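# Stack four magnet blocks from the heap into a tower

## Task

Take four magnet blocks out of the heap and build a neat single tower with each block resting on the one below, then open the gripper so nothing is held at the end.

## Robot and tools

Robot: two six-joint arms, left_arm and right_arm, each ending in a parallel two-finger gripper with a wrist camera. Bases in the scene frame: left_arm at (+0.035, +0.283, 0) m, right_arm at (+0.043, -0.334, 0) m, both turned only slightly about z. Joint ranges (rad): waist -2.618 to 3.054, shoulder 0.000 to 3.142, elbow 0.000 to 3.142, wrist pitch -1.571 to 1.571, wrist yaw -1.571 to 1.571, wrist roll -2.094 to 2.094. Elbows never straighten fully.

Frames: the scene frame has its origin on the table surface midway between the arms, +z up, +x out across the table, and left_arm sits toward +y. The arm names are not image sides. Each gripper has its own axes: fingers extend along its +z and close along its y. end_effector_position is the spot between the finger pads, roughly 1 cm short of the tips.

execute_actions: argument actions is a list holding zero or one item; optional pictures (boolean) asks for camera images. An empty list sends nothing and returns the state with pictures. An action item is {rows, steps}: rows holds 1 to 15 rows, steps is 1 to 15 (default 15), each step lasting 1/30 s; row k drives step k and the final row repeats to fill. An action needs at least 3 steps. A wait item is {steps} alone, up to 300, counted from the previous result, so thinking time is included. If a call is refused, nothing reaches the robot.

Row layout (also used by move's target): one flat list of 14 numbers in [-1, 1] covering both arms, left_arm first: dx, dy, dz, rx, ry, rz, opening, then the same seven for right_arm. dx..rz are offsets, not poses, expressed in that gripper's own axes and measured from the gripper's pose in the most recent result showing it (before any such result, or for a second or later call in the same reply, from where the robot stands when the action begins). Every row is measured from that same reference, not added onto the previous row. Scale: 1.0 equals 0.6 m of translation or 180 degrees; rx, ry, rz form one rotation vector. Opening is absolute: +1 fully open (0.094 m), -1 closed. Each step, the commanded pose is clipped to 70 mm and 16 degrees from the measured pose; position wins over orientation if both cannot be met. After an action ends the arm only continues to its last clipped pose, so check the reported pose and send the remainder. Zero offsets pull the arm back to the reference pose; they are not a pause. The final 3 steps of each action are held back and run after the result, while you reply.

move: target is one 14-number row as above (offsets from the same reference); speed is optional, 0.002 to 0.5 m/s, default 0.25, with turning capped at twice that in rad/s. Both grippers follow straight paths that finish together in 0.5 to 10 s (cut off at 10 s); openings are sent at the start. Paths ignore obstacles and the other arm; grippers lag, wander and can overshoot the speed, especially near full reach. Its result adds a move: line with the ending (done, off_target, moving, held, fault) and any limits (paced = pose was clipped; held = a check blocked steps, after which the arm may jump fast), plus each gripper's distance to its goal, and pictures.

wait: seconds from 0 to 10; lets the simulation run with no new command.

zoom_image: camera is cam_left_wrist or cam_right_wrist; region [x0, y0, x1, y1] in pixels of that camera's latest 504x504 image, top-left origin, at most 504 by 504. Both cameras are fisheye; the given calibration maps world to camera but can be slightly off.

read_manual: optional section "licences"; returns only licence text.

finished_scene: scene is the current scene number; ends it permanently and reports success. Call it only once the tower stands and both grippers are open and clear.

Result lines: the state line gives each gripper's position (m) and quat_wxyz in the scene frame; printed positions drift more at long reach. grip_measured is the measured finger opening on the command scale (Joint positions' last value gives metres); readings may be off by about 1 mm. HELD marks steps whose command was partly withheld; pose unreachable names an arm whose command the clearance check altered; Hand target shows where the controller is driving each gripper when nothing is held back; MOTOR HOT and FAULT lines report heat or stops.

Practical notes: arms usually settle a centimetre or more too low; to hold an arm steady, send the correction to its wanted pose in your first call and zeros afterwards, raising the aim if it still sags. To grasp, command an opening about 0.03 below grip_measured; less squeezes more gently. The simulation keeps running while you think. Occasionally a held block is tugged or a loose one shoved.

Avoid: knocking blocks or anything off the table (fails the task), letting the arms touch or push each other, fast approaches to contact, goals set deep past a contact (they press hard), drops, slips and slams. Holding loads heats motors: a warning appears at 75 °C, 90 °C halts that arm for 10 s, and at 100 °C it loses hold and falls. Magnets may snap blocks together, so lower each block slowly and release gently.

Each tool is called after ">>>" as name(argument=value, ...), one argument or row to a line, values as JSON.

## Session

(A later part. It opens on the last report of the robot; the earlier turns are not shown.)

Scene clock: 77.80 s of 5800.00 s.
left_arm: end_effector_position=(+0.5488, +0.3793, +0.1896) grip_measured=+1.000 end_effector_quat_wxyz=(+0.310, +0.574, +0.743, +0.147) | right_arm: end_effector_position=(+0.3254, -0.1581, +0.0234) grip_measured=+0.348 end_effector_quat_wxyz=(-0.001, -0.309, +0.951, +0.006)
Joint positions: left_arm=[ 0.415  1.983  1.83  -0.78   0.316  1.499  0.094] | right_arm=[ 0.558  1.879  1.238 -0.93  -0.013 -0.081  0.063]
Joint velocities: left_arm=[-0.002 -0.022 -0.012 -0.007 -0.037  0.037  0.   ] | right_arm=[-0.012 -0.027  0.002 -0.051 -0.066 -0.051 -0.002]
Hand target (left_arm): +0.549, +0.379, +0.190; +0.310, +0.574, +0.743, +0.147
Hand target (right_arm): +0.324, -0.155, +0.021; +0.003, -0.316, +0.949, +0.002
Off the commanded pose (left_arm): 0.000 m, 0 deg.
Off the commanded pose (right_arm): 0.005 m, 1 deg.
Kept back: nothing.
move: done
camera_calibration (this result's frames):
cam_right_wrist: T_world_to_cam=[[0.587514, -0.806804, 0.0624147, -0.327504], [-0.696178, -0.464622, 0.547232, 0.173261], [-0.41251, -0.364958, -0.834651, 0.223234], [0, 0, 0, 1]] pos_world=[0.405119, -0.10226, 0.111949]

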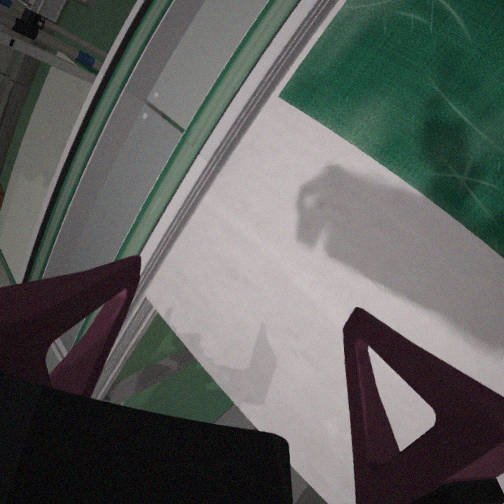

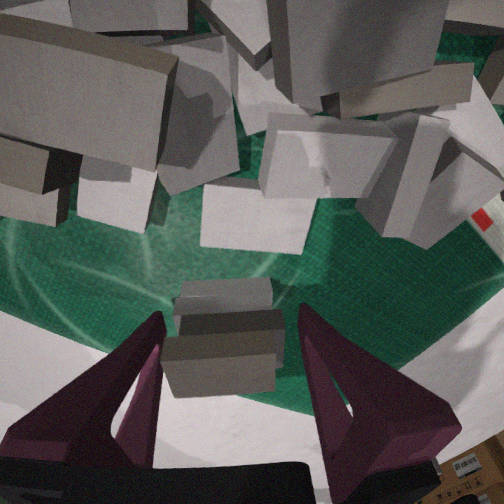

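>>> move(
  target=[0,0,0,0,0,0,1,0.004,0.014,0.005,0,0,-0.006,0.35],
  speed=0.04,
)

>>> move(
  target=[0,0,0,0,0,0,1,0,0,0,0,0,0,-0.18],
)

>>> move(
  target=[0,0,0,0,0,0,1,0,0,0,0,0,0,0.2],
)

>>> move(
  target=[0,0,0,0,0,0,1,-0.008,0,-0.1,0,0,0,0.2],
  speed=0.15,
)

>>> zoom_image(
  camera="cam_right_wrist",
  region=[150, 190, 320, 360],
)

Scene clock: 78.77 s of 5800.00 s.
left_arm: end_effector_position=(+0.5488, +0.3793, +0.1896) grip_measured=+1.000 end_effector_quat_wxyz=(+0.310, +0.574, +0.743, +0.147) | right_arm: end_effector_position=(+0.3230, -0.1538, +0.0234) grip_measured=+0.348 end_effector_quat_wxyz=(-0.001, -0.317, +0.949, +0.007)
Joint positions: left_arm=[ 0.415  1.983  1.83  -0.78   0.316  1.499  0.094] | right_arm=[ 0.573  1.879  1.238 -0.929 -0.013 -0.081  0.063]
Joint velocities: left_arm=[-0.017 -0.002  0.002 -0.066 -0.022  0.007  0.   ] | right_arm=[ 0.007  0.022  0.012  0.051  0.051  0.037 -0.   ]
Hand target (left_arm): +0.549, +0.379, +0.190; +0.310, +0.574, +0.743, +0.147
Hand target (right_arm): +0.319, -0.153, +0.020; -0.002, -0.318, +0.948, +0.006
Off the commanded pose (left_arm): 0.000 m, 0 deg.
Off the commanded pose (right_arm): 0.005 m, 0 deg.
Kept back: nothing.
move: done
camera_calibration (this result's frames):
cam_right_wrist: T_world_to_cam=[[0.599391, -0.798012, 0.0625079, -0.325085], [-0.689718, -0.475261, 0.546275, 0.169895], [-0.406226, -0.370545, -0.83527, 0.220946], [0, 0, 0, 1]] pos_world=[0.401787, -0.0968071, 0.112061]

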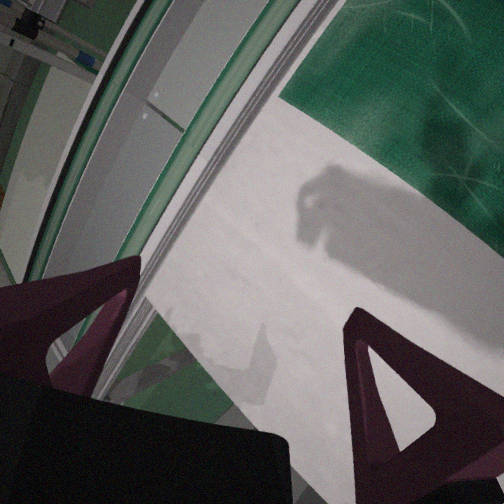

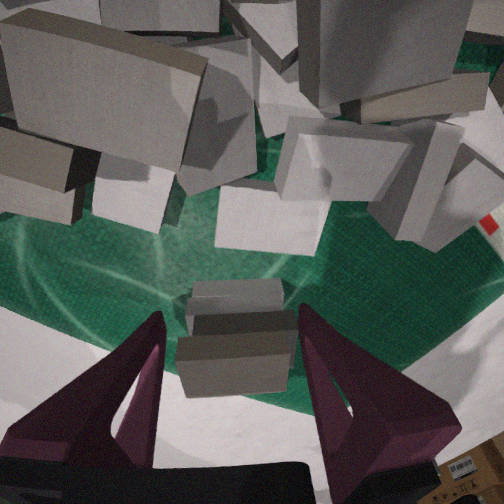

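Scene clock: 79.27 s of 5800.00 s.
left_arm: end_effector_position=(+0.5488, +0.3793, +0.1896) grip_measured=+1.000 end_effector_quat_wxyz=(+0.310, +0.574, +0.743, +0.147) | right_arm: end_effector_position=(+0.3231, -0.1540, +0.0234) grip_measured=-0.139 end_effector_quat_wxyz=(-0.001, -0.317, +0.949, +0.006)
Joint positions: left_arm=[ 0.415  1.983  1.83  -0.78   0.316  1.499  0.094] | right_arm=[ 0.573  1.879  1.238 -0.929 -0.011 -0.081  0.04 ]
Joint velocities: left_arm=[-0.007  0.002  0.007 -0.037  0.007  0.037  0.   ] | right_arm=[-0.017 -0.022  0.007  0.007  0.037  0.022 -0.001]
Hand target (left_arm): +0.549, +0.379, +0.190; +0.310, +0.574, +0.743, +0.147
Hand target (right_arm): +0.323, -0.154, +0.023; -0.001, -0.317, +0.949, +0.006
Off the commanded pose (left_arm): 0.000 m, 0 deg.
Off the commanded pose (right_arm): 0.000 m, 0 deg.
Kept back: nothing.
move: done
camera_calibration (this result's frames):
cam_right_wrist: T_world_to_cam=[[0.599338, -0.797932, 0.0640256, -0.325361], [-0.690164, -0.474555, 0.546326, 0.170139], [-0.405547, -0.371622, -0.835122, 0.220528], [0, 0, 0, 1]] pos_world=[0.40186, -0.0969229, 0.112048]

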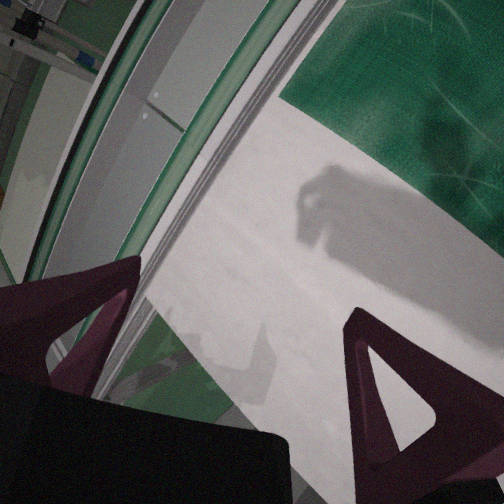

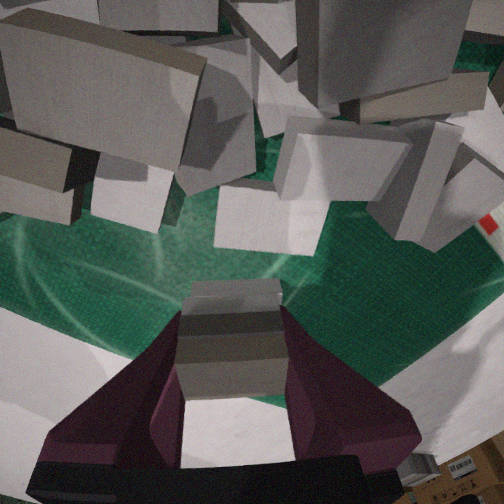

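Scene clock: 79.77 s of 5800.00 s.
left_arm: end_effector_position=(+0.5488, +0.3793, +0.1896) grip_measured=+1.000 end_effector_quat_wxyz=(+0.310, +0.574, +0.743, +0.147) | right_arm: end_effector_position=(+0.3231, -0.1540, +0.0234) grip_measured=+0.198 end_effector_quat_wxyz=(-0.001, -0.317, +0.949, +0.006)
Joint positions: left_arm=[ 0.415  1.983  1.83  -0.78   0.316  1.499  0.094] | right_arm=[ 0.573  1.879  1.238 -0.929 -0.011 -0.081  0.056]
Joint velocities: left_arm=[ 0.012 -0.002  0.002 -0.081 -0.007 -0.037  0.   ] | right_arm=[ 0.007  0.002 -0.007 -0.066 -0.081  0.022 -0.   ]
Hand target (left_arm): +0.549, +0.379, +0.190; +0.310, +0.574, +0.743, +0.147
Hand target (right_arm): +0.323, -0.154, +0.023; -0.001, -0.317, +0.949, +0.006
Off the commanded pose (left_arm): 0.000 m, 0 deg.
Off the commanded pose (right_arm): 0.000 m, 0 deg.
Kept back: nothing.
move: done
camera_calibration (this result's frames):
cam_right_wrist: T_world_to_cam=[[0.599338, -0.797932, 0.0640256, -0.325361], [-0.690164, -0.474555, 0.546326, 0.170139], [-0.405547, -0.371622, -0.835122, 0.220528], [0, 0, 0, 1]] pos_world=[0.40186, -0.0969229, 0.112048]

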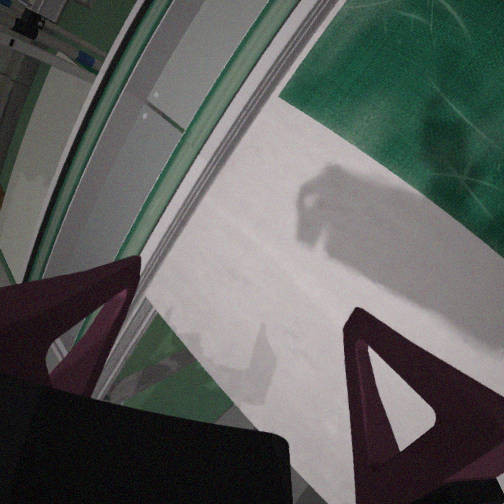

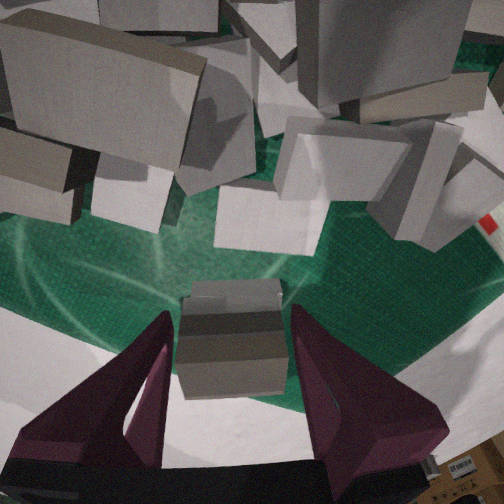

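Scene clock: 80.83 s of 5800.00 s.
left_arm: end_effector_position=(+0.5488, +0.3793, +0.1896) grip_measured=+1.000 end_effector_quat_wxyz=(+0.310, +0.574, +0.743, +0.147) | right_arm: end_effector_position=(+0.3207, -0.1556, +0.0724) grip_measured=+0.198 end_effector_quat_wxyz=(-0.018, -0.316, +0.948, +0.002)
Joint positions: left_arm=[ 0.415  1.983  1.83  -0.78   0.316  1.499  0.094] | right_arm=[ 0.573  1.845  1.397 -1.156 -0.011 -0.081  0.056]
Joint velocities: left_arm=[-0.012 -0.002  0.002 -0.051 -0.051 -0.051  0.   ] | right_arm=[ 0.002 -0.012 -0.007  0.022  0.022  0.037 -0.   ]
Hand target (left_arm): +0.549, +0.379, +0.190; +0.310, +0.574, +0.743, +0.147
Hand target (right_arm): +0.326, -0.151, +0.083; -0.001, -0.317, +0.949, +0.006
Off the commanded pose (left_arm): 0.000 m, 0 deg.
Off the commanded pose (right_arm): 0.013 m, 2 deg.
Kept back: nothing.
move: off_target (right_arm)
camera_calibration (this result's frames):
cam_right_wrist: T_world_to_cam=[[0.601215, -0.796748, 0.0611004, -0.328464], [-0.673327, -0.463937, 0.575667, 0.135117], [-0.430315, -0.387241, -0.815398, 0.263901], [0, 0, 0, 1]] pos_world=[0.402016, -0.0968242, 0.157471]

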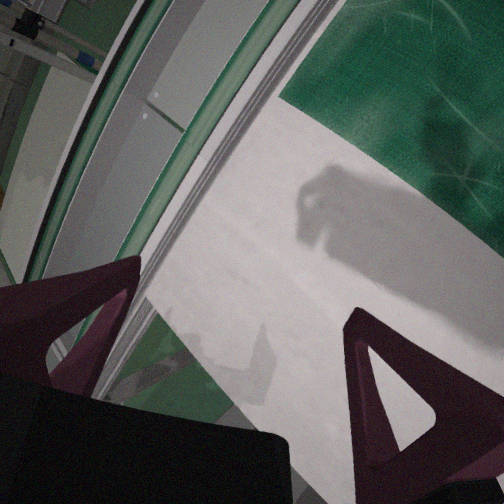

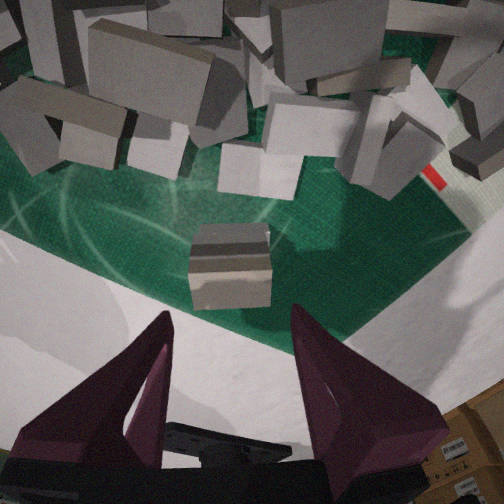

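Region (150, 190, 320, 360) of cam_right_wrist's 504x504 image, scaled by 2.965, with more detail than that image has.

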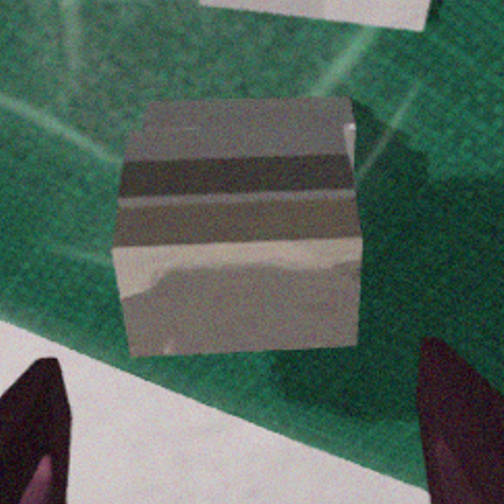

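>>> move(
  target=[0,0,0,0,0,0,1,-0.008,-0.003,0.096,0.004,-0.012,0,0.2],
  speed=0.1,
)

>>> move(
  target=[0,0,0,0,0,0,1,0,0,0,0,0,0,-0.18],
)

>>> move(
  target=[0,0,0,0,0,0,1,0,0,0,0,0,0,0.2],
)

>>> move(
  target=[0,0,0,0,0,0,1,-0.008,0,-0.1,0,0,0,0.2],
  speed=0.15,
)

>>> zoom_image(
  camera="cam_right_wrist",
  region=[150, 190, 320, 360],
)

Scene clock: 82.23 s of 5800.00 s.
left_arm: end_effector_position=(+0.5488, +0.3793, +0.1896) grip_measured=+1.000 end_effector_quat_wxyz=(+0.310, +0.574, +0.743, +0.147) | right_arm: end_effector_position=(+0.3233, -0.1539, +0.0173) grip_measured=+0.198 end_effector_quat_wxyz=(-0.002, -0.317, +0.949, +0.006)
Joint positions: left_arm=[ 0.415  1.983  1.83  -0.78   0.316  1.499  0.094] | right_arm=[ 0.573  1.891  1.228 -0.908 -0.011 -0.081  0.056]
Joint velocities: left_arm=[-0.002  0.007 -0.022  0.022 -0.007  0.022  0.   ] | right_arm=[ 0.007 -0.012  0.002  0.022  0.037  0.037 -0.   ]
Hand target (left_arm): +0.549, +0.379, +0.190; +0.310, +0.574, +0.743, +0.147
Hand target (right_arm): +0.325, -0.155, +0.015; +0.002, -0.317, +0.949, +0.001
Off the commanded pose (left_arm): 0.000 m, 0 deg.
Off the commanded pose (right_arm): 0.003 m, 1 deg.
Kept back: nothing.
move: done
camera_calibration (this result's frames):
cam_right_wrist: T_world_to_cam=[[0.599441, -0.797867, 0.0638704, -0.325005], [-0.689281, -0.473998, 0.547921, 0.173468], [-0.406894, -0.372471, -0.834088, 0.215785], [0, 0, 0, 1]] pos_world=[0.402192, -0.0967136, 0.105695]

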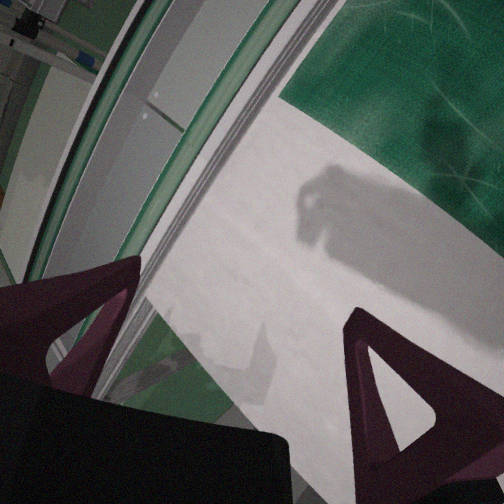

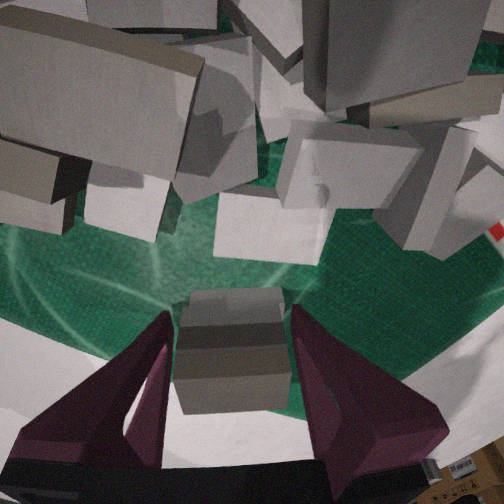

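Scene clock: 82.73 s of 5800.00 s.
left_arm: end_effector_position=(+0.5488, +0.3793, +0.1896) grip_measured=+1.000 end_effector_quat_wxyz=(+0.310, +0.574, +0.743, +0.147) | right_arm: end_effector_position=(+0.3234, -0.1540, +0.0173) grip_measured=-0.139 end_effector_quat_wxyz=(-0.001, -0.317, +0.949, +0.005)
Joint positions: left_arm=[ 0.415  1.983  1.83  -0.78   0.316  1.499  0.094] | right_arm=[ 0.573  1.891  1.228 -0.908 -0.011 -0.081  0.04 ]
Joint velocities: left_arm=[-0.007 -0.007 -0.027 -0.037 -0.007  0.022  0.   ] | right_arm=[ 0.007  0.007  0.002  0.051 -0.066  0.022  0.001]
Hand target (left_arm): +0.549, +0.379, +0.190; +0.310, +0.574, +0.743, +0.147
Hand target (right_arm): +0.323, -0.154, +0.017; -0.002, -0.317, +0.949, +0.006
Off the commanded pose (left_arm): 0.000 m, 0 deg.
Off the commanded pose (right_arm): 0.000 m, 0 deg.
Kept back: nothing.
move: done
camera_calibration (this result's frames):
cam_right_wrist: T_world_to_cam=[[0.599415, -0.797825, 0.0646292, -0.325139], [-0.689504, -0.473645, 0.547947, 0.173591], [-0.406554, -0.373009, -0.834013, 0.215577], [0, 0, 0, 1]] pos_world=[0.402228, -0.0967715, 0.105689]

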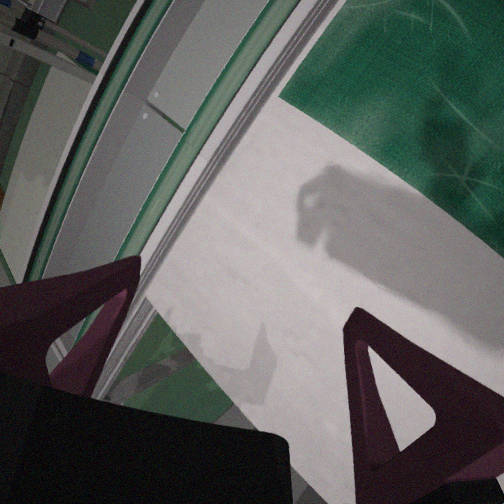

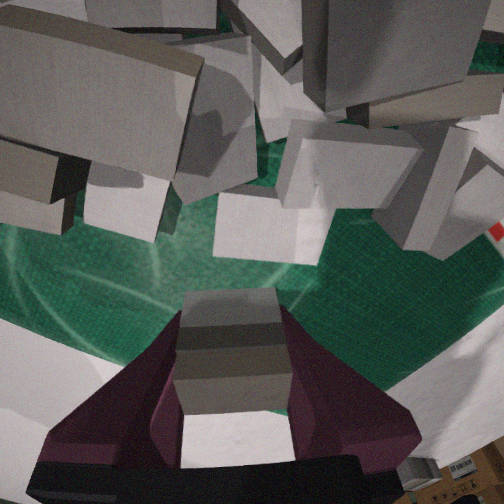

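Scene clock: 83.23 s of 5800.00 s.
left_arm: end_effector_position=(+0.5488, +0.3793, +0.1896) grip_measured=+1.000 end_effector_quat_wxyz=(+0.310, +0.574, +0.743, +0.147) | right_arm: end_effector_position=(+0.3234, -0.1540, +0.0173) grip_measured=+0.198 end_effector_quat_wxyz=(-0.001, -0.317, +0.949, +0.005)
Joint positions: left_arm=[ 0.415  1.983  1.83  -0.78   0.316  1.499  0.094] | right_arm=[ 0.573  1.891  1.228 -0.908 -0.011 -0.081  0.056]
Joint velocities: left_arm=[ 0.002 -0.007  0.012 -0.007 -0.037  0.022  0.   ] | right_arm=[-0.002  0.002 -0.002  0.022 -0.066  0.007 -0.001]
Hand target (left_arm): +0.549, +0.379, +0.190; +0.310, +0.574, +0.743, +0.147
Hand target (right_arm): +0.323, -0.154, +0.017; -0.001, -0.317, +0.949, +0.005
Off the commanded pose (left_arm): 0.000 m, 0 deg.
Off the commanded pose (right_arm): 0.000 m, 0 deg.
Kept back: nothing.
move: done
camera_calibration (this result's frames):
cam_right_wrist: T_world_to_cam=[[0.599415, -0.797825, 0.0646292, -0.325139], [-0.689504, -0.473645, 0.547947, 0.173591], [-0.406554, -0.373009, -0.834013, 0.215577], [0, 0, 0, 1]] pos_world=[0.402228, -0.0967715, 0.105689]

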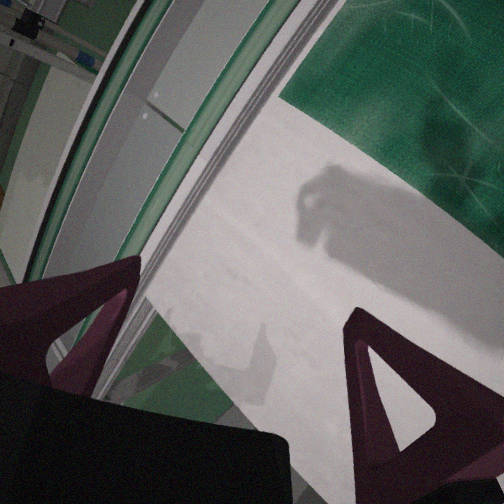

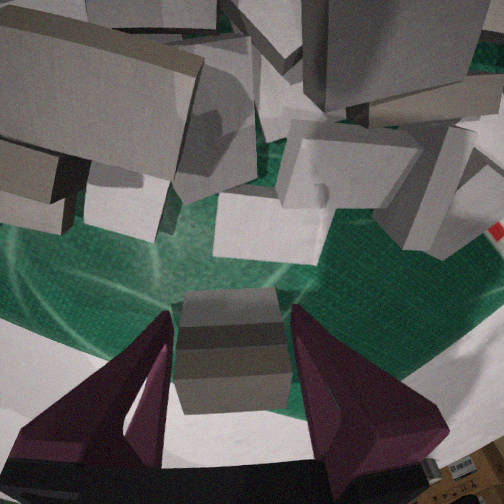

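Scene clock: 84.30 s of 5800.00 s.
left_arm: end_effector_position=(+0.5488, +0.3793, +0.1896) grip_measured=+1.000 end_effector_quat_wxyz=(+0.310, +0.574, +0.743, +0.147) | right_arm: end_effector_position=(+0.3209, -0.1556, +0.0662) grip_measured=+0.198 end_effector_quat_wxyz=(-0.019, -0.316, +0.948, +0.001)
Joint positions: left_arm=[ 0.415  1.983  1.83  -0.78   0.316  1.499  0.094] | right_arm=[ 0.573  1.852  1.381 -1.135 -0.011 -0.081  0.056]
Joint velocities: left_arm=[-0.012  0.007  0.007 -0.037  0.051 -0.022  0.   ] | right_arm=[ 0.012 -0.022 -0.017  0.007  0.081  0.007 -0.001]
Hand target (left_arm): +0.549, +0.379, +0.190; +0.310, +0.574, +0.743, +0.147
Hand target (right_arm): +0.326, -0.151, +0.077; -0.001, -0.317, +0.949, +0.005
Off the commanded pose (left_arm): 0.000 m, 0 deg.
Off the commanded pose (right_arm): 0.014 m, 2 deg.
Kept back: nothing.
move: off_target (right_arm)
camera_calibration (this result's frames):
cam_right_wrist: T_world_to_cam=[[0.601311, -0.79663, 0.0616992, -0.328285], [-0.672619, -0.462997, 0.57725, 0.138553], [-0.431288, -0.388607, -0.814233, 0.258962], [0, 0, 0, 1]] pos_world=[0.402282, -0.0967378, 0.151131]

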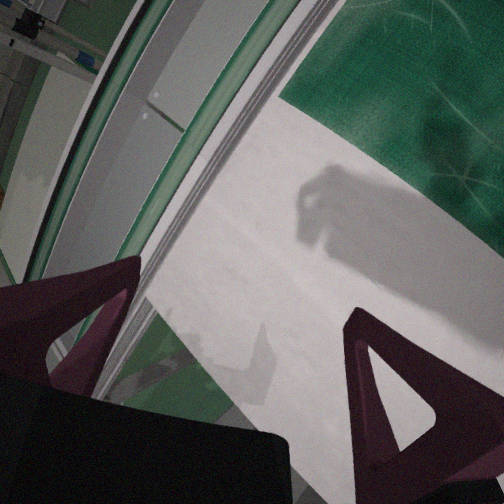

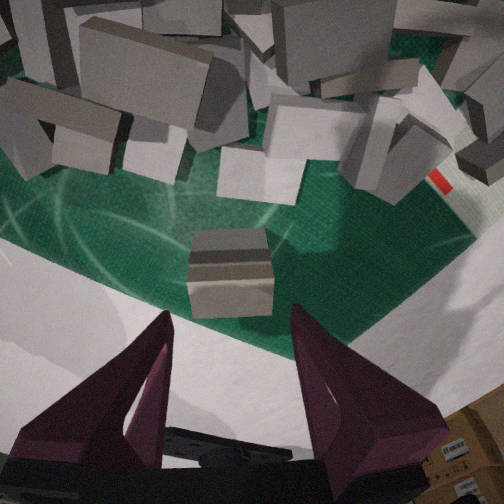

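Region (150, 190, 320, 360) of cam_right_wrist's 504x504 image, scaled by 2.965, with more detail than that image has.

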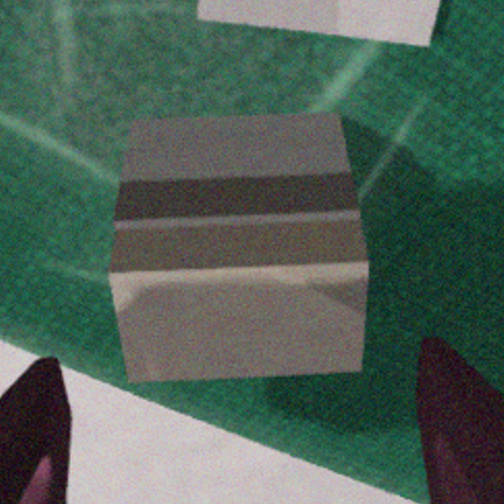

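>>> finished_scene(
  scene=1,
)

The scene is finished: the task was done.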